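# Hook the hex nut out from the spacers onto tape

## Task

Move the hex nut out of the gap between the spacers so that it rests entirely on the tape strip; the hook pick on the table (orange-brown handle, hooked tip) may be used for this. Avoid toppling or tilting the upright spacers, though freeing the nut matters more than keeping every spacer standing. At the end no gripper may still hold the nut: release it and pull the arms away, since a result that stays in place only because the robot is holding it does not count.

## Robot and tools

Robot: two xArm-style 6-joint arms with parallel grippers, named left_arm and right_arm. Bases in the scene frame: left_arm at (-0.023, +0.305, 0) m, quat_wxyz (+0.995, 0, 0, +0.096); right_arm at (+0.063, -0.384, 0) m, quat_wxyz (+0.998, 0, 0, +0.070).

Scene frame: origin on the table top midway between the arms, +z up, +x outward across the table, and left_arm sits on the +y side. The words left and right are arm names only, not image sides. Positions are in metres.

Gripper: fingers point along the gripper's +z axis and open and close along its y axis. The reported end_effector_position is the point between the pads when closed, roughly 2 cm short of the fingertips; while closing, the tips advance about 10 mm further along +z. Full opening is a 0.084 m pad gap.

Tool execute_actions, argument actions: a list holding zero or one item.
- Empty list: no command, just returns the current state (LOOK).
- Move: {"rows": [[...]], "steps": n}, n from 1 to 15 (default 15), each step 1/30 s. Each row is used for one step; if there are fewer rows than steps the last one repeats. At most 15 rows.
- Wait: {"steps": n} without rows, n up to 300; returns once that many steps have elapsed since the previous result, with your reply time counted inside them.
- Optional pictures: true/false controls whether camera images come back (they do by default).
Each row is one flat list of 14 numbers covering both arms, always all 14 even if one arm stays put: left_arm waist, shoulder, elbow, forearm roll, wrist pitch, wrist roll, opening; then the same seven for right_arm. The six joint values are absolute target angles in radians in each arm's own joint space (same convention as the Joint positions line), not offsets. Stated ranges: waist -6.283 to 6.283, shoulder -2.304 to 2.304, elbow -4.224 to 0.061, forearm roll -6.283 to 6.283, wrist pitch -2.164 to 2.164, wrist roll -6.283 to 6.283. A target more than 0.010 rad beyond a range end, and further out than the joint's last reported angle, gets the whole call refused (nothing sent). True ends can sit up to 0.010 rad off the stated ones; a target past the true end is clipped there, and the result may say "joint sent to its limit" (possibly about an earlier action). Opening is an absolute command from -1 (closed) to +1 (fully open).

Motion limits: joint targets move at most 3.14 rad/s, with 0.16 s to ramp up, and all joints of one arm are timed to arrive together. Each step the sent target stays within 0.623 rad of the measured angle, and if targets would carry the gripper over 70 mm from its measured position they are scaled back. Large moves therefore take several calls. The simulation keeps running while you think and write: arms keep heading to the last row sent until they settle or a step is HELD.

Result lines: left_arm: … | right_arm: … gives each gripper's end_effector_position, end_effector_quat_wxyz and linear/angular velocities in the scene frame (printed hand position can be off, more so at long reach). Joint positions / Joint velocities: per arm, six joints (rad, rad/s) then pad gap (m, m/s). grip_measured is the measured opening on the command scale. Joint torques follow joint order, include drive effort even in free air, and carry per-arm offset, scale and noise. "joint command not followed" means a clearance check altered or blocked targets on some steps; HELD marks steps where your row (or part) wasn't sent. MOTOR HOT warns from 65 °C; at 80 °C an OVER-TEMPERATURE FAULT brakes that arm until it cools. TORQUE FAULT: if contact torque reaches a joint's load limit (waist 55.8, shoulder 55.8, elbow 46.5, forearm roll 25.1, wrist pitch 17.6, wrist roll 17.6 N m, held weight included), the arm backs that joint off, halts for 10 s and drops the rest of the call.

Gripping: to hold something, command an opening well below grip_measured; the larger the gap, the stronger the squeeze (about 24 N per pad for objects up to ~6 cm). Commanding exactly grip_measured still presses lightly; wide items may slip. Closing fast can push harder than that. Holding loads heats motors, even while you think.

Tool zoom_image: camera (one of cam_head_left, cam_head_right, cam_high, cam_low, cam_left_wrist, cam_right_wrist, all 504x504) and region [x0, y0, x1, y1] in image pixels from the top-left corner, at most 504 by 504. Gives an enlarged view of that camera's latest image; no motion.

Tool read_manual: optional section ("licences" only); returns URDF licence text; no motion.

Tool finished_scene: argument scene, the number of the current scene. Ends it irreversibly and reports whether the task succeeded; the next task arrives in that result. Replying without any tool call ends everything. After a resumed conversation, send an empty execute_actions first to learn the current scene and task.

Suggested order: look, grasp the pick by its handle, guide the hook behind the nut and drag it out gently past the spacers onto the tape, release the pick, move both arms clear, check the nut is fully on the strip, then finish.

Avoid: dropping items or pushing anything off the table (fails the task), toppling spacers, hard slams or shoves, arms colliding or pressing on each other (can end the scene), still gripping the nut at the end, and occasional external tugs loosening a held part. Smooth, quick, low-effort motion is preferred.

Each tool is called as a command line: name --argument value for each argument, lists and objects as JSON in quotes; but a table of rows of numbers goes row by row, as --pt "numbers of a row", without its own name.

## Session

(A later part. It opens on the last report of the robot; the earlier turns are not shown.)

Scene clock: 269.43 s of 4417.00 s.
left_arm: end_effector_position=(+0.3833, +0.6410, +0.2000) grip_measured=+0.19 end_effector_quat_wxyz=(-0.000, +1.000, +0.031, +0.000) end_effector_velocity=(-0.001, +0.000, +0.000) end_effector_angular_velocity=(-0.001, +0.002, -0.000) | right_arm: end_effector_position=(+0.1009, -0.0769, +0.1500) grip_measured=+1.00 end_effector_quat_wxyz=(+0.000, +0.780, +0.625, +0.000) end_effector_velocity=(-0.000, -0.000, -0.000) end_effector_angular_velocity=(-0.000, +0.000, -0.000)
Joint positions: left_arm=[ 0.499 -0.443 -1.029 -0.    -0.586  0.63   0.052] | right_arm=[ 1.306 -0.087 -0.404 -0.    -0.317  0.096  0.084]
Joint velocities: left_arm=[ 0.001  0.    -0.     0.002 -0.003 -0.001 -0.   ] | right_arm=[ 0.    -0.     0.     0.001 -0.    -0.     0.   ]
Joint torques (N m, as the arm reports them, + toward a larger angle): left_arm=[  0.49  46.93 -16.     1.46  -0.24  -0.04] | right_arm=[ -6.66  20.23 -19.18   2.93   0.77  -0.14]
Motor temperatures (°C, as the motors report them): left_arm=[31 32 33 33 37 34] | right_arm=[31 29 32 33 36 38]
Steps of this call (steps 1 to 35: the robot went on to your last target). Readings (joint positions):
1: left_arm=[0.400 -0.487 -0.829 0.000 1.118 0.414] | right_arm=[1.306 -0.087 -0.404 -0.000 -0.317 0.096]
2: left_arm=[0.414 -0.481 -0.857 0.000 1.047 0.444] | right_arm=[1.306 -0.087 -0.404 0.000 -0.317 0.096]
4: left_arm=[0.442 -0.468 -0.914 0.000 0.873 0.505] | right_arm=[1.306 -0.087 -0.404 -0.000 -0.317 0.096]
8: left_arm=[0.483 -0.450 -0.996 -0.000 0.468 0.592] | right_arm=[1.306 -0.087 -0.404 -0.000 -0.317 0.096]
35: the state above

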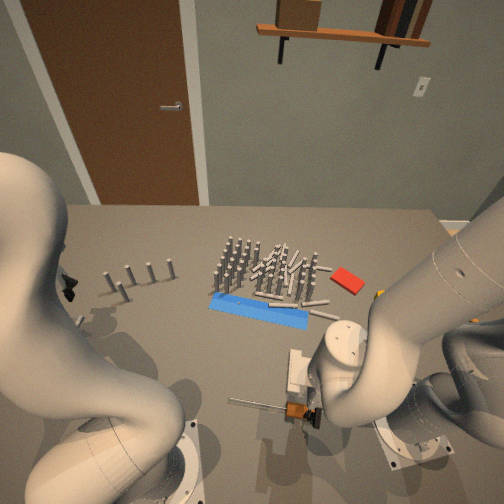

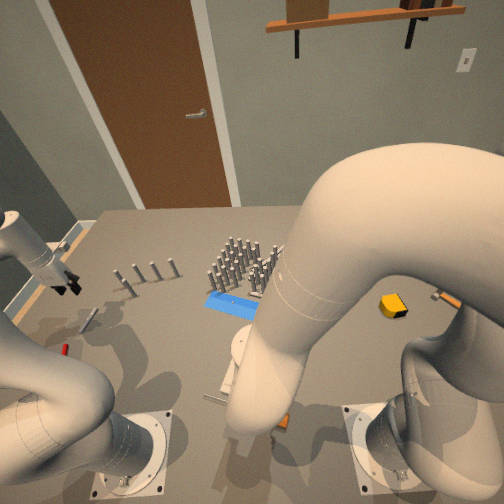

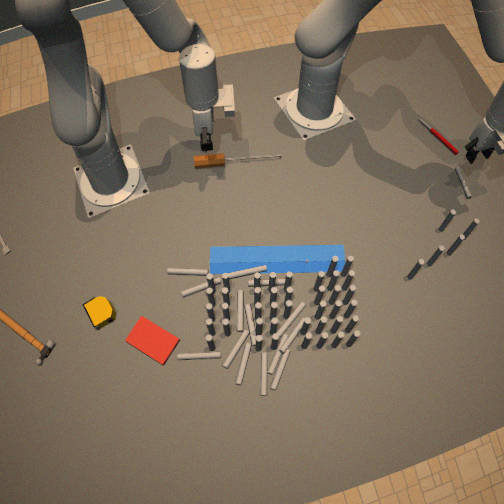

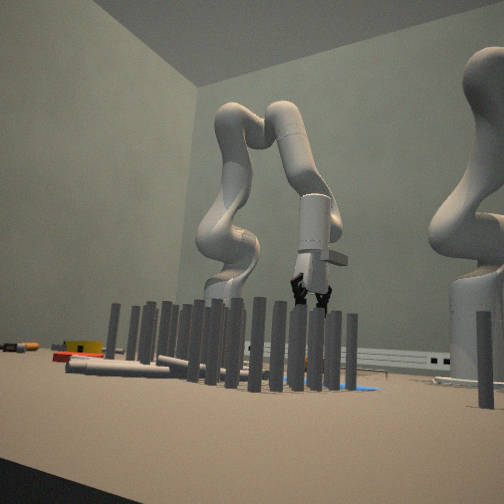

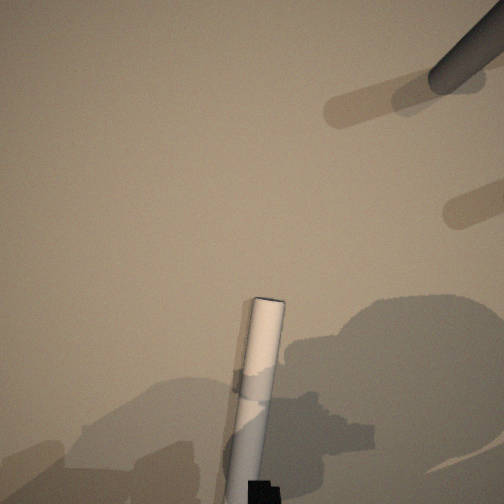

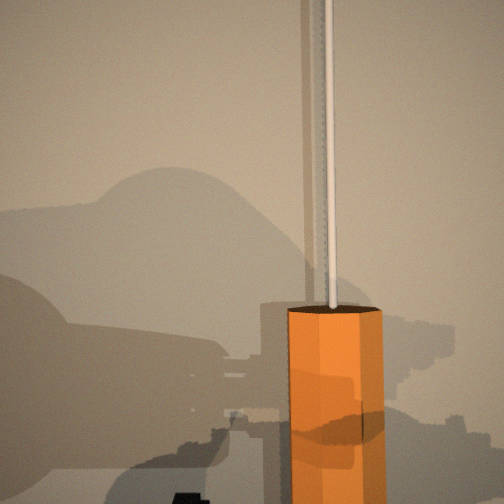

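execute_actions --actions '[{"rows": [[0.5554,-0.7946,-1.0754,0,-0.2808,0.8347,0.2, 1.3063,-0.087,-0.4039,0,-0.3169,0.0963,1]], "steps": 15}]' --pictures false

execute_actions --actions '[{"rows": [[0.5554,-0.7946,-1.0754,0,-0.2808,0.8347,0.2, 1.3063,-0.087,-0.4039,0,-0.3169,0.0963,1],[0.5554,-0.7946,-1.0754,0,-0.2808,0.8347,0.2, 1.3063,-0.087,-0.4039,0,-0.3169,0.0963,1],[0.5554,-0.7946,-1.0754,0,-0.2808,0.8347,0.2, 1.3063,-0.087,-0.4039,0,-0.3169,0.0963,1],[0.5554,-0.7946,-1.0754,0,-0.2808,0.8347,-1, 1.3063,-0.087,-0.4039,0,-0.3169,0.0963,1]], "steps": 14}]' --pictures false

execute_actions --actions '[{"rows": [[0.5554,-0.4695,-1.0684,0,-0.5989,0.8347,-1, 1.3063,-0.087,-0.4039,0,-0.3169,0.0963,1]], "steps": 12}]' --pictures false

execute_actions --actions '[{"rows": [[0.0877,-0.4695,-1.0684,0,0.9719,0,-1, 1.3063,-0.087,-0.4039,0,-0.3169,0.0963,1]], "steps": 15}]' --pictures false

execute_actions --actions '[{"rows": [[0.0877,-0.4695,-1.0684,0,0.9719,0,-1, 1.3063,-0.087,-0.4039,0,-0.3169,0.0963,1]], "steps": 14}]' --pictures false

execute_actions --actions '[{"rows": [[0.0877,-0.5729,-0.4441,0,1.6996,0,-1, 1.3063,-0.087,-0.4039,0,-0.3169,0.0963,1]], "steps": 15}]' --pictures false

execute_actions --actions '[{"rows": [[0.0877,-0.5729,-0.4441,0,1.6996,0,-1, 1.3063,-0.087,-0.4039,0,-0.3169,0.0963,1]], "steps": 8}]' --pictures false

execute_actions --actions '[{"rows": [[0.0877,-0.9799,-0.6006,0,1.9501,0,-1, 1.3063,-0.087,-0.4039,0,-0.3169,0.0963,1]], "steps": 15}]'

Scene clock: 273.07 s of 4417.00 s.
left_arm: end_effector_position=(+0.3723, +0.6705, +0.0266) grip_measured=+0.19 end_effector_quat_wxyz=(+0.001, +0.999, -0.042, -0.001) end_effector_velocity=(+0.016, +0.023, -0.027) end_effector_angular_velocity=(+0.050, -0.054, -0.056) | right_arm: end_effector_position=(+0.1009, -0.0769, +0.1500) grip_measured=+1.00 end_effector_quat_wxyz=(+0.000, +0.780, +0.625, +0.000) end_effector_velocity=(-0.000, -0.001, -0.001) end_effector_angular_velocity=(-0.002, -0.000, +0.000)
Joint positions: left_arm=[ 0.555 -0.79  -1.073 -0.    -0.287  0.831  0.052] | right_arm=[ 1.306 -0.087 -0.404 -0.    -0.317  0.096  0.084]
Joint velocities: left_arm=[ 0.011 -0.071 -0.043  0.     0.102  0.067  0.   ] | right_arm=[ 0.    -0.     0.002 -0.001  0.001  0.    -0.   ]
Joint torques (N m, as the arm reports them, + toward a larger angle): left_arm=[ -0.49  65.38 -13.7    1.06  -0.52  -0.28] | right_arm=[ -5.46  20.66 -19.66   2.2    0.66  -0.11]
Motor temperatures (°C, as the motors report them): left_arm=[31 32 33 33 37 34] | right_arm=[31 29 32 33 36 38]
Steps of this call (steps 1 to 15: the robot went on to your last target; steps 16 to 90: nothing new was sent; then 0.13 s passed at rest; steps 91 to 105: all 15 steps of this action). Readings (joint positions):
91: left_arm=[0.500 -0.443 -1.029 -0.000 -0.586 0.630] | right_arm=[1.306 -0.087 -0.404 -0.000 -0.317 0.096]
92: left_arm=[0.500 -0.448 -1.030 -0.000 -0.580 0.634] | right_arm=[1.306 -0.087 -0.404 0.000 -0.317 0.096]
94: left_arm=[0.508 -0.499 -1.040 0.000 -0.533 0.665] | right_arm=[1.306 -0.087 -0.404 -0.000 -0.317 0.096]
98: left_arm=[0.530 -0.634 -1.054 0.000 -0.420 0.742] | right_arm=[1.306 -0.087 -0.404 0.000 -0.317 0.096]
105: the state above

Scene clock: 273.53 s of 4417.00 s.
left_arm: end_effector_position=(+0.3735, +0.6720, +0.0254) grip_measured=-0.65 end_effector_quat_wxyz=(-0.000, +0.999, -0.044, +0.000) end_effector_velocity=(-0.000, -0.000, -0.001) end_effector_angular_velocity=(-0.001, +0.001, +0.000) | right_arm: end_effector_position=(+0.1009, -0.0769, +0.1500) grip_measured=+1.00 end_effector_quat_wxyz=(+0.000, +0.780, +0.625, +0.000) end_effector_velocity=(+0.000, +0.000, +0.000) end_effector_angular_velocity=(-0.000, +0.000, +0.000)
Joint positions: left_arm=[ 0.555 -0.794 -1.076 -0.    -0.281  0.835  0.015] | right_arm=[ 1.306 -0.087 -0.404  0.    -0.317  0.096  0.084]
Joint velocities: left_arm=[ 0.    -0.001 -0.    -0.    -0.001  0.     0.   ] | right_arm=[ 0.     0.    -0.     0.    -0.001 -0.    -0.   ]
Joint torques (N m, as the arm reports them, + toward a larger angle): left_arm=[ -1.57  48.08 -11.19   0.64   0.01  -0.01] | right_arm=[ -6.64  20.03 -19.05   2.68   0.69   0.04]
Motor temperatures (°C, as the motors report them): left_arm=[31 32 33 33 37 34] | right_arm=[31 29 32 33 36 38]
Steps of this call (steps 1 to 14: all 14 steps of this action). Readings (joint positions):
1: left_arm=[0.555 -0.792 -1.074 -0.000 -0.284 0.833] | right_arm=[1.306 -0.087 -0.404 -0.000 -0.317 0.096]
2: left_arm=[0.555 -0.792 -1.075 -0.000 -0.283 0.834] | right_arm=[1.306 -0.087 -0.404 -0.000 -0.317 0.096]
4: left_arm=[0.555 -0.793 -1.076 0.000 -0.281 0.834] | right_arm=[1.306 -0.087 -0.404 0.000 -0.317 0.096]
8: left_arm=[0.555 -0.794 -1.076 0.000 -0.281 0.835] | right_arm=[1.306 -0.087 -0.404 -0.000 -0.317 0.096]
14: the state above

Scene clock: 273.93 s of 4417.00 s.
left_arm: end_effector_position=(+0.3758, +0.6742, +0.1853) grip_measured=-0.65 end_effector_quat_wxyz=(-0.001, +0.999, -0.044, +0.001) end_effector_velocity=(-0.014, -0.013, +0.330) end_effector_angular_velocity=(+0.047, -0.050, -0.001) | right_arm: end_effector_position=(+0.1009, -0.0769, +0.1500) grip_measured=+1.00 end_effector_quat_wxyz=(+0.000, +0.780, +0.625, +0.000) end_effector_velocity=(+0.000, -0.000, -0.000) end_effector_angular_velocity=(-0.001, -0.000, +0.002)
Joint positions: left_arm=[ 0.555 -0.498 -1.071  0.    -0.569  0.835  0.015] | right_arm=[ 1.306 -0.087 -0.404  0.    -0.317  0.096  0.084]
Joint velocities: left_arm=[-0.     0.598 -0.014  0.001 -0.543  0.001  0.   ] | right_arm=[-0.     0.     0.001 -0.001  0.    -0.001  0.   ]
Joint torques (N m, as the arm reports them, + toward a larger angle): left_arm=[ -1.81   4.11 -10.18   0.66   0.1    0.07] | right_arm=[ -6.29  21.23 -19.49   2.41   0.74  -0.04]
Motor temperatures (°C, as the motors report them): left_arm=[31 32 33 33 37 34] | right_arm=[31 29 32 33 36 38]
Steps of this call (steps 1 to 12: all 12 steps of this action). Readings (joint positions):
1: left_arm=[0.555 -0.794 -1.076 -0.000 -0.281 0.835] | right_arm=[1.306 -0.087 -0.404 -0.000 -0.317 0.096]
2: left_arm=[0.555 -0.789 -1.075 -0.000 -0.288 0.835] | right_arm=[1.306 -0.087 -0.404 -0.000 -0.317 0.096]
4: left_arm=[0.555 -0.740 -1.070 -0.000 -0.340 0.835] | right_arm=[1.306 -0.087 -0.404 -0.000 -0.317 0.096]
8: left_arm=[0.555 -0.612 -1.072 0.000 -0.459 0.835] | right_arm=[1.306 -0.087 -0.404 0.000 -0.317 0.096]
12: the state above

Scene clock: 274.43 s of 4417.00 s.
left_arm: end_effector_position=(+0.5668, +0.6007, +0.2283) grip_measured=-0.65 end_effector_quat_wxyz=(-0.102, +0.966, +0.049, +0.231) end_effector_velocity=(+0.426, -0.161, +0.180) end_effector_angular_velocity=(+0.219, -1.515, +0.356) | right_arm: end_effector_position=(+0.1009, -0.0769, +0.1500) grip_measured=+1.00 end_effector_quat_wxyz=(+0.000, +0.780, +0.625, +0.000) end_effector_velocity=(-0.000, +0.000, +0.000) end_effector_angular_velocity=(+0.001, +0.000, -0.001)
Joint positions: left_arm=[ 0.273 -0.475 -1.068 -0.    -0.083  0.363  0.015] | right_arm=[ 1.306 -0.087 -0.404 -0.    -0.317  0.096  0.084]
Joint velocities: left_arm=[-0.508  0.012 -0.001  0.001  1.439 -0.99   0.   ] | right_arm=[-0.    -0.    -0.     0.001  0.001 -0.     0.   ]
Joint torques (N m, as the arm reports them, + toward a larger angle): left_arm=[  2.74  47.9  -18.63   0.7    0.84   0.26] | right_arm=[ -6.81  21.29 -19.29   2.57   0.77  -0.07]
Motor temperatures (°C, as the motors report them): left_arm=[31 32 33 33 37 34] | right_arm=[31 29 32 33 36 38]
Steps of this call (steps 1 to 15: all 15 steps of this action). Readings (joint positions):
1: left_arm=[0.555 -0.483 -1.071 0.000 -0.582 0.834] | right_arm=[1.306 -0.087 -0.404 0.000 -0.317 0.096]
2: left_arm=[0.552 -0.476 -1.071 0.000 -0.584 0.829] | right_arm=[1.306 -0.087 -0.404 -0.000 -0.317 0.096]
4: left_arm=[0.518 -0.478 -1.069 0.000 -0.537 0.780] | right_arm=[1.306 -0.087 -0.404 -0.000 -0.317 0.096]
8: left_arm=[0.413 -0.477 -1.068 0.000 -0.385 0.630] | right_arm=[1.306 -0.087 -0.404 0.000 -0.317 0.096]
15: the state above

Scene clock: 274.90 s of 4417.00 s.
left_arm: end_effector_position=(+0.7168, +0.5423, +0.3835) grip_measured=-0.65 end_effector_quat_wxyz=(-0.113, +0.784, +0.098, +0.603) end_effector_velocity=(+0.163, -0.139, +0.448) end_effector_angular_velocity=(+0.154, -1.918, -0.123) | right_arm: end_effector_position=(+0.1009, -0.0769, +0.1500) grip_measured=+1.00 end_effector_quat_wxyz=(+0.000, +0.780, +0.625, +0.000) end_effector_velocity=(-0.000, -0.000, -0.000) end_effector_angular_velocity=(-0.001, +0.000, -0.000)
Joint positions: left_arm=[ 0.119 -0.47  -1.068 -0.     0.723  0.061  0.015] | right_arm=[ 1.306 -0.087 -0.404 -0.    -0.317  0.096  0.084]
Joint velocities: left_arm=[-0.234  0.008 -0.002  0.002  1.864 -0.454  0.   ] | right_arm=[ 0. -0.  0. -0. -0.  0. -0.]
Joint torques (N m, as the arm reports them, + toward a larger angle): left_arm=[ -0.27  48.18 -18.75   0.97   1.57  -0.02] | right_arm=[ -6.35  21.42 -18.65   2.73   0.69   0.  ]
Motor temperatures (°C, as the motors report them): left_arm=[31 32 33 33 37 34] | right_arm=[31 29 32 33 36 38]
Steps of this call (steps 1 to 14: all 14 steps of this action). Readings (joint positions):
1: left_arm=[0.257 -0.474 -1.068 -0.000 -0.034 0.331] | right_arm=[1.306 -0.087 -0.404 0.000 -0.317 0.096]
2: left_arm=[0.241 -0.474 -1.068 -0.000 0.017 0.301] | right_arm=[1.306 -0.087 -0.404 -0.000 -0.317 0.096]
4: left_arm=[0.213 -0.473 -1.068 -0.000 0.122 0.245] | right_arm=[1.306 -0.087 -0.404 -0.000 -0.317 0.096]
8: left_arm=[0.167 -0.472 -1.068 -0.000 0.351 0.156] | right_arm=[1.306 -0.087 -0.404 0.000 -0.317 0.096]
14: the state above

Scene clock: 275.40 s of 4417.00 s.
left_arm: end_effector_position=(+0.5972, +0.4871, +0.2753) grip_measured=-0.65 end_effector_quat_wxyz=(-0.100, +0.730, +0.101, +0.669) end_effector_velocity=(-0.381, -0.133, -0.178) end_effector_angular_velocity=(+0.053, -0.369, -0.028) | right_arm: end_effector_position=(+0.1009, -0.0769, +0.1500) grip_measured=+1.00 end_effector_quat_wxyz=(+0.000, +0.780, +0.625, +0.000) end_effector_velocity=(+0.000, +0.000, -0.000) end_effector_angular_velocity=(+0.000, -0.000, -0.001)
Joint positions: left_arm=[ 0.094 -0.537 -0.666 -0.     1.355  0.012  0.015] | right_arm=[ 1.306 -0.087 -0.404 -0.    -0.317  0.096  0.084]
Joint velocities: left_arm=[-0.03  -0.163  0.991  0.003  1.523 -0.054  0.   ] | right_arm=[-0.    -0.    -0.     0.     0.     0.001  0.   ]
Joint torques (N m, as the arm reports them, + toward a larger angle): left_arm=[ -0.18  47.01 -11.53  -0.04   2.12  -0.22] | right_arm=[ -6.85  20.96 -19.22   2.94   0.8   -0.09]
Motor temperatures (°C, as the motors report them): left_arm=[31 32 33 33 37 34] | right_arm=[31 29 32 33 36 38]
Steps of this call (steps 1 to 15: all 15 steps of this action). Readings (joint positions):
1: left_arm=[0.111 -0.470 -1.068 -0.000 0.785 0.046] | right_arm=[1.306 -0.087 -0.404 -0.000 -0.317 0.096]
2: left_arm=[0.105 -0.470 -1.065 0.000 0.841 0.034] | right_arm=[1.306 -0.087 -0.404 -0.000 -0.317 0.096]
4: left_arm=[0.102 -0.476 -1.021 0.000 0.910 0.029] | right_arm=[1.306 -0.087 -0.404 -0.000 -0.317 0.096]
8: left_arm=[0.101 -0.499 -0.895 0.000 1.024 0.024] | right_arm=[1.306 -0.087 -0.404 0.000 -0.317 0.096]
15: the state above

Scene clock: 275.67 s of 4417.00 s.
left_arm: end_effector_position=(+0.5086, +0.4574, +0.2493) grip_measured=-0.65 end_effector_quat_wxyz=(-0.098, +0.703, +0.099, +0.698) end_effector_velocity=(-0.074, -0.025, +0.003) end_effector_angular_velocity=(+0.020, -0.111, -0.006) | right_arm: end_effector_position=(+0.1009, -0.0769, +0.1500) grip_measured=+1.00 end_effector_quat_wxyz=(+0.000, +0.780, +0.625, +0.000) end_effector_velocity=(+0.000, +0.001, +0.000) end_effector_angular_velocity=(+0.002, -0.000, -0.001)
Joint positions: left_arm=[ 0.088 -0.572 -0.452 -0.     1.683  0.001  0.015] | right_arm=[ 1.306 -0.087 -0.404  0.    -0.317  0.096  0.084]
Joint velocities: left_arm=[-0.006 -0.024  0.171 -0.     0.308 -0.011 -0.   ] | right_arm=[-0.     0.    -0.001  0.001  0.     0.    -0.   ]
Joint torques (N m, as the arm reports them, + toward a larger angle): left_arm=[ -0.92  41.76 -14.65   0.6    1.07  -0.01] | right_arm=[ -7.19  21.11 -19.18   2.84   0.76  -0.08]
Motor temperatures (°C, as the motors report them): left_arm=[31 32 33 33 37 34] | right_arm=[31 29 32 33 36 38]
Steps of this call (steps 1 to 8: all 8 steps of this action). Readings (joint positions):
1: left_arm=[0.093 -0.542 -0.633 -0.000 1.406 0.010] | right_arm=[1.306 -0.087 -0.404 -0.000 -0.317 0.096]
2: left_arm=[0.092 -0.547 -0.601 -0.000 1.457 0.009] | right_arm=[1.306 -0.087 -0.404 -0.000 -0.317 0.096]
4: left_arm=[0.090 -0.558 -0.536 -0.000 1.558 0.005] | right_arm=[1.306 -0.087 -0.404 -0.000 -0.317 0.096]
8: the state above

Scene clock: 276.17 s of 4417.00 s.
left_arm: end_effector_position=(+0.5055, +0.4563, +0.1310) grip_measured=-0.65 end_effector_quat_wxyz=(-0.098, +0.700, +0.098, +0.700) end_effector_velocity=(+0.004, +0.001, +0.002) end_effector_angular_velocity=(+0.009, -0.033, -0.000) | right_arm: end_effector_position=(+0.1009, -0.0769, +0.1500) grip_measured=+1.00 end_effector_quat_wxyz=(+0.000, +0.780, +0.625, +0.000) end_effector_velocity=(-0.000, -0.001, -0.000) end_effector_angular_velocity=(-0.001, +0.000, -0.000)
Joint positions: left_arm=[ 0.088 -0.977 -0.6   -0.     1.948  0.     0.015] | right_arm=[ 1.306 -0.087 -0.404 -0.    -0.317  0.096  0.084]
Joint velocities: left_arm=[-0.    -0.021 -0.019  0.     0.036 -0.    -0.   ] | right_arm=[-0.    -0.     0.001 -0.    -0.001  0.    -0.   ]
Joint torques (N m, as the arm reports them, + toward a larger angle): left_arm=[-0.6  46.7  -0.55  1.05  1.79  0.14] | right_arm=[ -6.29  22.67 -19.04   2.6    0.7    0.04]
Motor temperatures (°C, as the motors report them): left_arm=[31 32 33 33 37 34] | right_arm=[31 29 32 33 36 38]
Steps of this call (steps 1 to 15: all 15 steps of this action). Readings (joint positions):
1: left_arm=[0.088 -0.572 -0.449 -0.000 1.691 0.000] | right_arm=[1.306 -0.087 -0.404 0.000 -0.317 0.096]
2: left_arm=[0.088 -0.578 -0.450 -0.000 1.699 0.000] | right_arm=[1.306 -0.087 -0.404 -0.000 -0.317 0.096]
4: left_arm=[0.088 -0.634 -0.475 -0.000 1.739 0.000] | right_arm=[1.306 -0.087 -0.404 0.000 -0.317 0.096]
8: left_arm=[0.088 -0.843 -0.551 0.000 1.864 0.000] | right_arm=[1.306 -0.087 -0.404 -0.000 -0.317 0.096]
15: the state above

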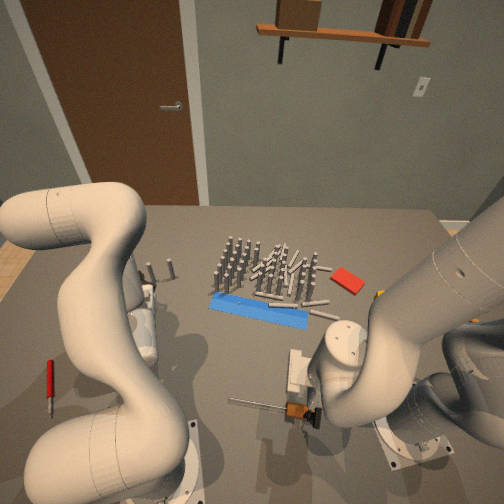

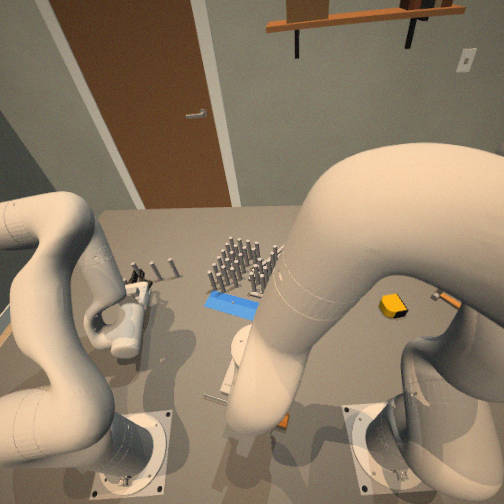

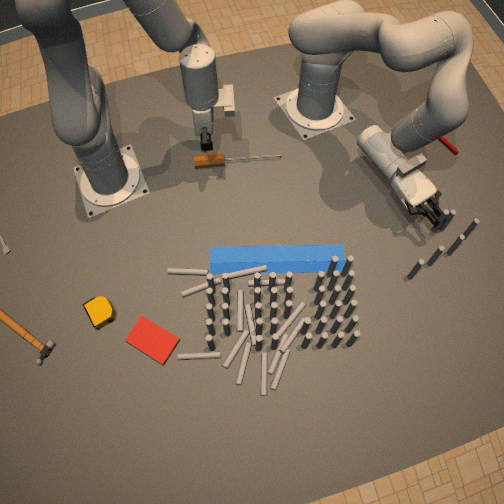

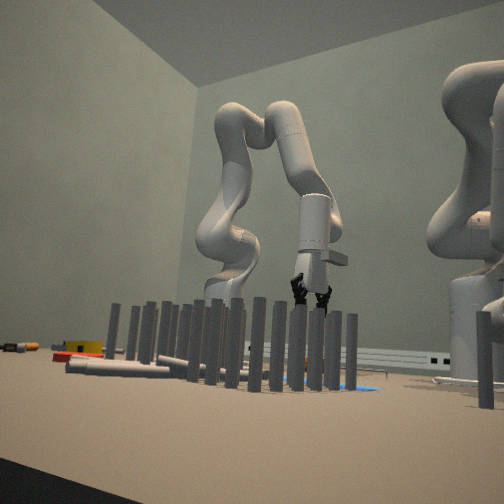

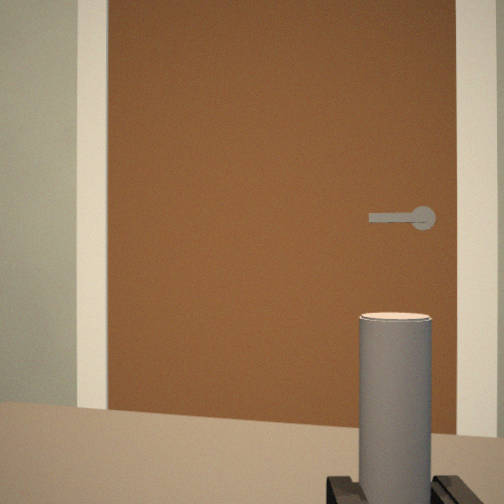

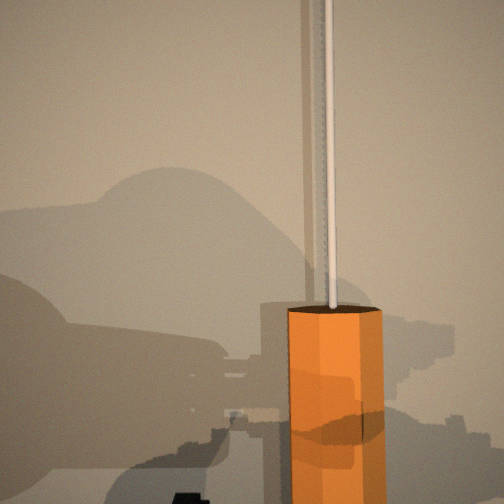

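execute_actions --actions '[{"rows": [[0.0877,-1.1942,-0.7282,0,2.0367,0,-1, 1.3063,-0.087,-0.4039,0,-0.3169,0.0963,1]], "steps": 15}]' --pictures false

execute_actions --actions '[{"rows": [[0.0877,-1.1942,-0.7282,0,2.0367,0,-1, 1.3063,-0.087,-0.4039,0,-0.3169,0.0963,1],[0.0877,-1.1942,-0.7282,0,2.0367,0,-1, 1.3063,-0.087,-0.4039,0,-0.3169,0.0963,1],[0.0877,-1.1942,-0.7282,0,2.0367,0,-1, 1.3063,-0.087,-0.4039,0,-0.3169,0.0963,1],[0.0877,-1.1942,-0.7282,0,2.0367,0,-1, 1.3063,-0.087,-0.4039,0,-0.3169,0.0963,1],[0.0877,-1.1942,-0.7282,0,2.0367,0,0.2, 1.3063,-0.087,-0.4039,0,-0.3169,0.0963,1]], "steps": 14}]' --pictures false

execute_actions --actions '[{"rows": [[0.0877,-0.9799,-0.6006,0,1.9501,0,0.2, 1.3063,-0.087,-0.4039,0,-0.3169,0.0963,1]], "steps": 11}]' --pictures false

execute_actions --actions '[{"rows": [[0.0877,-0.5729,-0.4441,0,1.6996,0,0.2, 1.3063,-0.087,-0.4039,0,-0.3169,0.0963,1]], "steps": 13}]' --pictures false

execute_actions --actions '[{"rows": [[-1.055,-0.7928,-1.5828,0,-0.79,1.0297,0.2, 1.3063,-0.087,-0.4039,0,-0.3169,0.0963,1]], "steps": 15}]' --pictures false

execute_actions --actions '[{"steps": 55}]'

Scene clock: 279.33 s of 4417.00 s.
left_arm: end_effector_position=(+0.5053, +0.4562, +0.0601) grip_measured=-0.65 end_effector_quat_wxyz=(-0.098, +0.700, +0.098, +0.701) end_effector_velocity=(-0.001, -0.000, -0.003) end_effector_angular_velocity=(+0.000, +0.003, +0.000) | right_arm: end_effector_position=(+0.1009, -0.0769, +0.1500) grip_measured=+1.00 end_effector_quat_wxyz=(+0.000, +0.780, +0.625, +0.000) end_effector_velocity=(+0.000, -0.000, -0.000) end_effector_angular_velocity=(-0.001, -0.000, +0.001)
Joint positions: left_arm=[ 0.088 -1.193 -0.728 -0.     2.037  0.     0.015] | right_arm=[ 1.306 -0.087 -0.404 -0.    -0.317  0.096  0.084]
Joint velocities: left_arm=[ 0.001 -0.007 -0.003  0.001  0.001  0.001  0.   ] | right_arm=[-0.    -0.     0.    -0.001 -0.    -0.     0.   ]
Joint torques (N m, as the arm reports them, + toward a larger angle): left_arm=[-0.77 46.2   1.69  0.35  1.78 -0.03] | right_arm=[ -5.93  20.76 -18.82   2.53   0.69  -0.17]
Motor temperatures (°C, as the motors report them): left_arm=[31 32 33 33 37 34] | right_arm=[31 29 32 33 36 38]
Steps of this call (steps 1 to 15: the robot went on to your last target; steps 16 to 80: nothing new was sent; steps 81 to 95: all 15 steps of this action). Readings (joint positions):
81: left_arm=[0.088 -0.980 -0.601 -0.000 1.950 0.000] | right_arm=[1.306 -0.087 -0.404 0.000 -0.317 0.096]
82: left_arm=[0.088 -0.985 -0.604 -0.000 1.953 0.000] | right_arm=[1.306 -0.087 -0.404 0.000 -0.317 0.096]
84: left_arm=[0.088 -1.041 -0.639 -0.000 1.978 0.000] | right_arm=[1.306 -0.087 -0.404 -0.000 -0.317 0.096]
88: left_arm=[0.088 -1.182 -0.719 0.000 2.028 -0.000] | right_arm=[1.306 -0.087 -0.404 0.000 -0.317 0.096]
95: the state above

Scene clock: 279.80 s of 4417.00 s.
left_arm: end_effector_position=(+0.5051, +0.4562, +0.0595) grip_measured=+0.19 end_effector_quat_wxyz=(-0.098, +0.700, +0.098, +0.700) end_effector_velocity=(+0.000, +0.000, -0.000) end_effector_angular_velocity=(-0.001, -0.000, +0.000) | right_arm: end_effector_position=(+0.1009, -0.0769, +0.1500) grip_measured=+1.00 end_effector_quat_wxyz=(+0.000, +0.780, +0.625, +0.000) end_effector_velocity=(-0.000, -0.000, -0.000) end_effector_angular_velocity=(-0.001, +0.000, +0.000)
Joint positions: left_arm=[ 0.088 -1.194 -0.728 -0.     2.037  0.     0.052] | right_arm=[ 1.306 -0.087 -0.404 -0.    -0.317  0.096  0.084]
Joint velocities: left_arm=[-0.    -0.    -0.001 -0.001 -0.    -0.001  0.   ] | right_arm=[-0.     0.     0.001  0.001 -0.    -0.001  0.   ]
Joint torques (N m, as the arm reports them, + toward a larger angle): left_arm=[-1.42 45.73  1.44 -0.45  1.86 -0.12] | right_arm=[ -6.35  21.55 -19.35   2.54   0.75  -0.03]
Motor temperatures (°C, as the motors report them): left_arm=[31 32 33 33 37 34] | right_arm=[31 29 32 33 36 38]
Steps of this call (steps 1 to 14: all 14 steps of this action). Readings (joint positions):
1: left_arm=[0.088 -1.193 -0.728 -0.000 2.037 0.000] | right_arm=[1.306 -0.087 -0.404 -0.000 -0.317 0.096]
2: left_arm=[0.088 -1.193 -0.728 -0.000 2.037 0.000] | right_arm=[1.306 -0.087 -0.404 -0.000 -0.317 0.096]
4: left_arm=[0.088 -1.194 -0.728 -0.000 2.037 0.000] | right_arm=[1.306 -0.087 -0.404 0.000 -0.317 0.096]
8: left_arm=[0.088 -1.194 -0.728 -0.000 2.037 0.000] | right_arm=[1.306 -0.087 -0.404 0.000 -0.317 0.096]
14: the state above

Scene clock: 280.17 s of 4417.00 s.
left_arm: end_effector_position=(+0.5052, +0.4562, +0.1293) grip_measured=+0.19 end_effector_quat_wxyz=(-0.098, +0.700, +0.098, +0.700) end_effector_velocity=(-0.007, -0.001, -0.003) end_effector_angular_velocity=(-0.009, +0.034, +0.003) | right_arm: end_effector_position=(+0.1009, -0.0769, +0.1500) grip_measured=+1.00 end_effector_quat_wxyz=(+0.000, +0.780, +0.625, +0.000) end_effector_velocity=(-0.000, -0.001, -0.000) end_effector_angular_velocity=(-0.001, -0.000, +0.000)
Joint positions: left_arm=[ 0.088 -0.982 -0.602 -0.     1.951  0.     0.052] | right_arm=[ 1.306 -0.087 -0.404 -0.    -0.317  0.096  0.084]
Joint velocities: left_arm=[ 0.001  0.016  0.024 -0.002 -0.027 -0.    -0.   ] | right_arm=[ 0.     0.     0.001 -0.     0.     0.    -0.   ]
Joint torques (N m, as the arm reports them, + toward a larger angle): left_arm=[-0.68 43.44 -0.88 -0.14  1.84 -0.23] | right_arm=[ -7.44  21.04 -18.88   2.5    0.72  -0.14]
Motor temperatures (°C, as the motors report them): left_arm=[31 32 33 33 37 34] | right_arm=[31 29 32 33 36 38]
Steps of this call (steps 1 to 11: all 11 steps of this action). Readings (joint positions):
1: left_arm=[0.088 -1.194 -0.728 0.000 2.037 0.000] | right_arm=[1.306 -0.087 -0.404 0.000 -0.317 0.096]
2: left_arm=[0.088 -1.189 -0.724 0.000 2.033 -0.000] | right_arm=[1.306 -0.087 -0.404 0.000 -0.317 0.096]
4: left_arm=[0.088 -1.133 -0.690 0.000 2.009 -0.000] | right_arm=[1.306 -0.087 -0.404 -0.000 -0.317 0.096]
8: left_arm=[0.088 -0.992 -0.610 -0.000 1.958 0.000] | right_arm=[1.306 -0.087 -0.404 -0.000 -0.317 0.096]
11: the state above

Scene clock: 280.60 s of 4417.00 s.
left_arm: end_effector_position=(+0.5057, +0.4564, +0.2487) grip_measured=+0.19 end_effector_quat_wxyz=(-0.099, +0.700, +0.098, +0.701) end_effector_velocity=(-0.014, -0.004, +0.014) end_effector_angular_velocity=(-0.016, +0.057, +0.000) | right_arm: end_effector_position=(+0.1009, -0.0769, +0.1500) grip_measured=+1.00 end_effector_quat_wxyz=(+0.000, +0.780, +0.625, +0.000) end_effector_velocity=(+0.000, +0.000, +0.000) end_effector_angular_velocity=(+0.000, -0.000, +0.000)
Joint positions: left_arm=[ 0.088 -0.58  -0.447 -0.     1.705  0.     0.052] | right_arm=[ 1.306 -0.087 -0.404  0.    -0.317  0.096  0.084]
Joint velocities: left_arm=[-0.001  0.11   0.062 -0.001 -0.108  0.     0.   ] | right_arm=[-0.    -0.    -0.001 -0.    -0.001 -0.     0.   ]
Joint torques (N m, as the arm reports them, + toward a larger angle): left_arm=[-0.21 25.64 -8.77  0.17  1.77 -0.03] | right_arm=[ -5.72  20.67 -19.3    2.9    0.68  -0.03]
Motor temperatures (°C, as the motors report them): left_arm=[31 32 33 33 37 34] | right_arm=[31 29 32 33 36 38]
Steps of this call (steps 1 to 13: all 13 steps of this action). Readings (joint positions):
1: left_arm=[0.088 -0.982 -0.601 -0.000 1.950 -0.000] | right_arm=[1.306 -0.087 -0.404 -0.000 -0.317 0.096]
2: left_arm=[0.088 -0.976 -0.598 0.000 1.946 -0.000] | right_arm=[1.306 -0.087 -0.404 0.000 -0.317 0.096]
4: left_arm=[0.088 -0.920 -0.575 0.000 1.908 -0.000] | right_arm=[1.306 -0.087 -0.404 -0.000 -0.317 0.096]
8: left_arm=[0.088 -0.712 -0.498 0.000 1.785 0.000] | right_arm=[1.306 -0.087 -0.404 -0.000 -0.317 0.096]
13: the state above

Scene clock: 281.10 s of 4417.00 s.
left_arm: end_effector_position=(+0.6525, +0.2754, +0.2370) grip_measured=+0.19 end_effector_quat_wxyz=(-0.094, +0.727, -0.135, +0.666) end_effector_velocity=(+0.243, -0.478, +0.034) end_effector_angular_velocity=(+0.688, +0.113, -0.754) | right_arm: end_effector_position=(+0.1009, -0.0769, +0.1500) grip_measured=+1.00 end_effector_quat_wxyz=(+0.000, +0.780, +0.625, +0.000) end_effector_velocity=(+0.000, +0.001, +0.000) end_effector_angular_velocity=(+0.001, -0.000, -0.000)
Joint positions: left_arm=[-0.235 -0.671 -0.768  0.     1.379  0.323  0.052] | right_arm=[ 1.306 -0.087 -0.404  0.    -0.317  0.096  0.084]
Joint velocities: left_arm=[-0.69  -0.144 -0.689  0.    -0.687  0.686 -0.   ] | right_arm=[-0.     0.    -0.002  0.    -0.     0.    -0.   ]
Joint torques (N m, as the arm reports them, + toward a larger angle): left_arm=[-0.95 49.62 -8.91 -0.07  1.58 -0.08] | right_arm=[ -7.55  20.83 -18.7    2.8    0.7    0.01]
Motor temperatures (°C, as the motors report them): left_arm=[31 32 33 33 37 34] | right_arm=[31 29 32 33 36 38]
Steps of this call (steps 1 to 15: all 15 steps of this action). Readings (joint positions):
1: left_arm=[0.087 -0.577 -0.446 -0.000 1.702 0.000] | right_arm=[1.306 -0.087 -0.404 0.000 -0.317 0.096]
2: left_arm=[0.082 -0.579 -0.450 -0.000 1.695 0.007] | right_arm=[1.306 -0.087 -0.404 -0.000 -0.317 0.096]
4: left_arm=[0.036 -0.597 -0.497 -0.000 1.647 0.055] | right_arm=[1.306 -0.087 -0.404 -0.000 -0.317 0.096]
8: left_arm=[-0.068 -0.630 -0.601 -0.000 1.545 0.156] | right_arm=[1.306 -0.087 -0.404 -0.000 -0.317 0.096]
15: the state above

Scene clock: 282.93 s of 4417.00 s.
left_arm: end_effector_position=(+0.4230, -0.2170, +0.1999) grip_measured=+0.19 end_effector_quat_wxyz=(+0.000, -0.585, +0.811, -0.001) end_effector_velocity=(-0.005, +0.004, -0.000) end_effector_angular_velocity=(+0.022, +0.019, -0.004) | right_arm: end_effector_position=(+0.1009, -0.0769, +0.1500) grip_measured=+1.00 end_effector_quat_wxyz=(+0.000, +0.780, +0.625, +0.000) end_effector_velocity=(-0.000, -0.001, -0.000) end_effector_angular_velocity=(-0.001, +0.001, -0.002)
Joint positions: left_arm=[-1.054 -0.793 -1.583  0.    -0.787  1.03   0.052] | right_arm=[ 1.306 -0.087 -0.404  0.    -0.317  0.096  0.084]
Joint velocities: left_arm=[-0.002 -0.002 -0.002  0.    -0.03   0.001  0.   ] | right_arm=[-0.    -0.     0.001  0.002  0.001 -0.    -0.   ]
Joint torques (N m, as the arm reports them, + toward a larger angle): left_arm=[ -2.97  62.4  -18.41   1.21  -0.27  -0.2 ] | right_arm=[ -6.22  21.33 -19.26   2.5    0.7   -0.05]
Motor temperatures (°C, as the motors report them): left_arm=[31 32 33 33 37 34] | right_arm=[31 29 32 33 36 38]
Steps of this call (steps 1 to 55: the robot went on to your last target). Readings (joint positions):
1: left_arm=[-0.258 -0.676 -0.791 0.000 1.356 0.346] | right_arm=[1.306 -0.087 -0.404 -0.000 -0.317 0.096]
2: left_arm=[-0.280 -0.680 -0.814 0.000 1.333 0.368] | right_arm=[1.306 -0.087 -0.404 0.000 -0.317 0.096]
4: left_arm=[-0.325 -0.688 -0.859 0.000 1.289 0.413] | right_arm=[1.306 -0.087 -0.404 -0.000 -0.317 0.096]
8: left_arm=[-0.413 -0.703 -0.946 0.000 1.201 0.498] | right_arm=[1.306 -0.087 -0.404 -0.000 -0.317 0.096]
55: the state above

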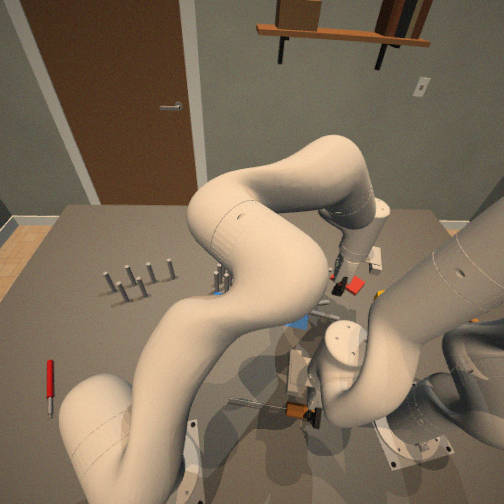

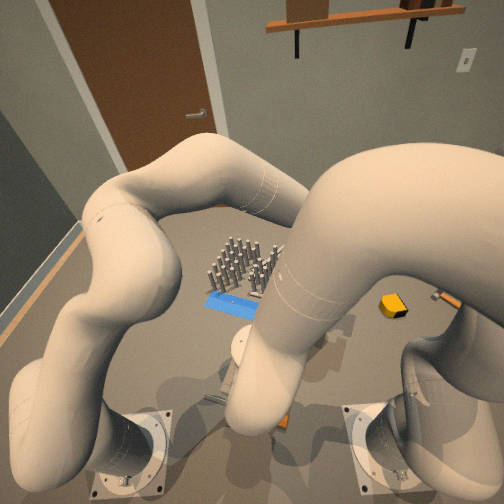

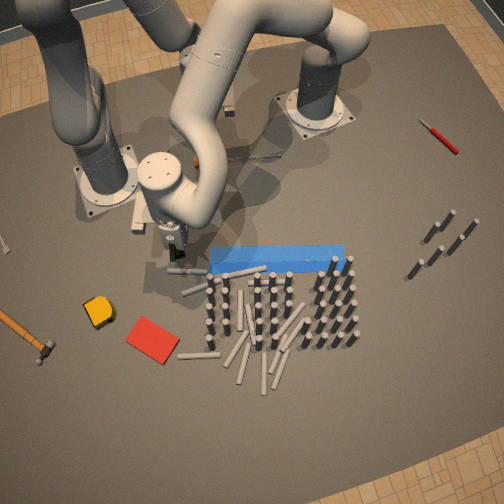

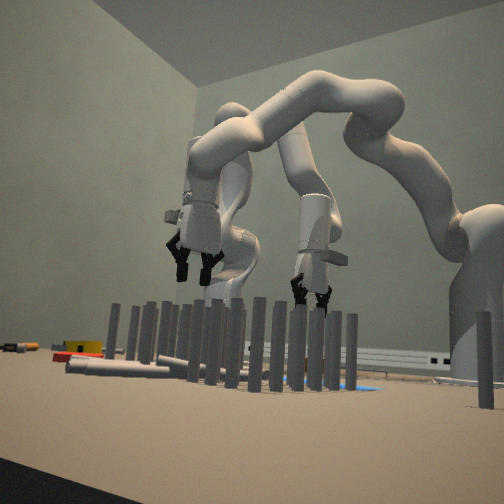

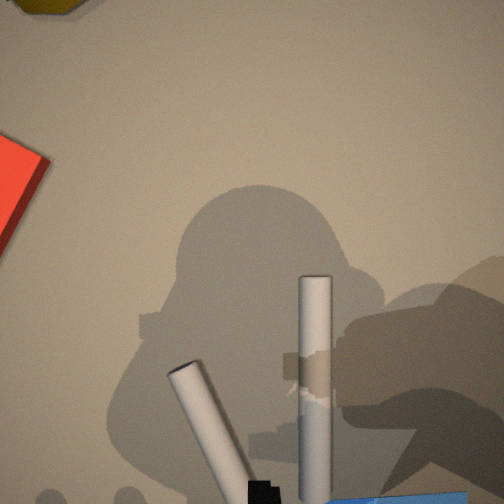

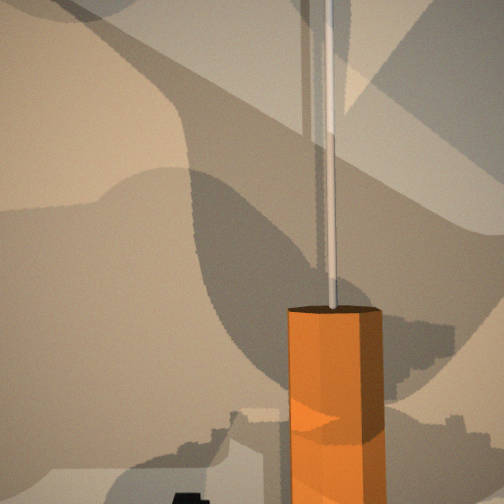

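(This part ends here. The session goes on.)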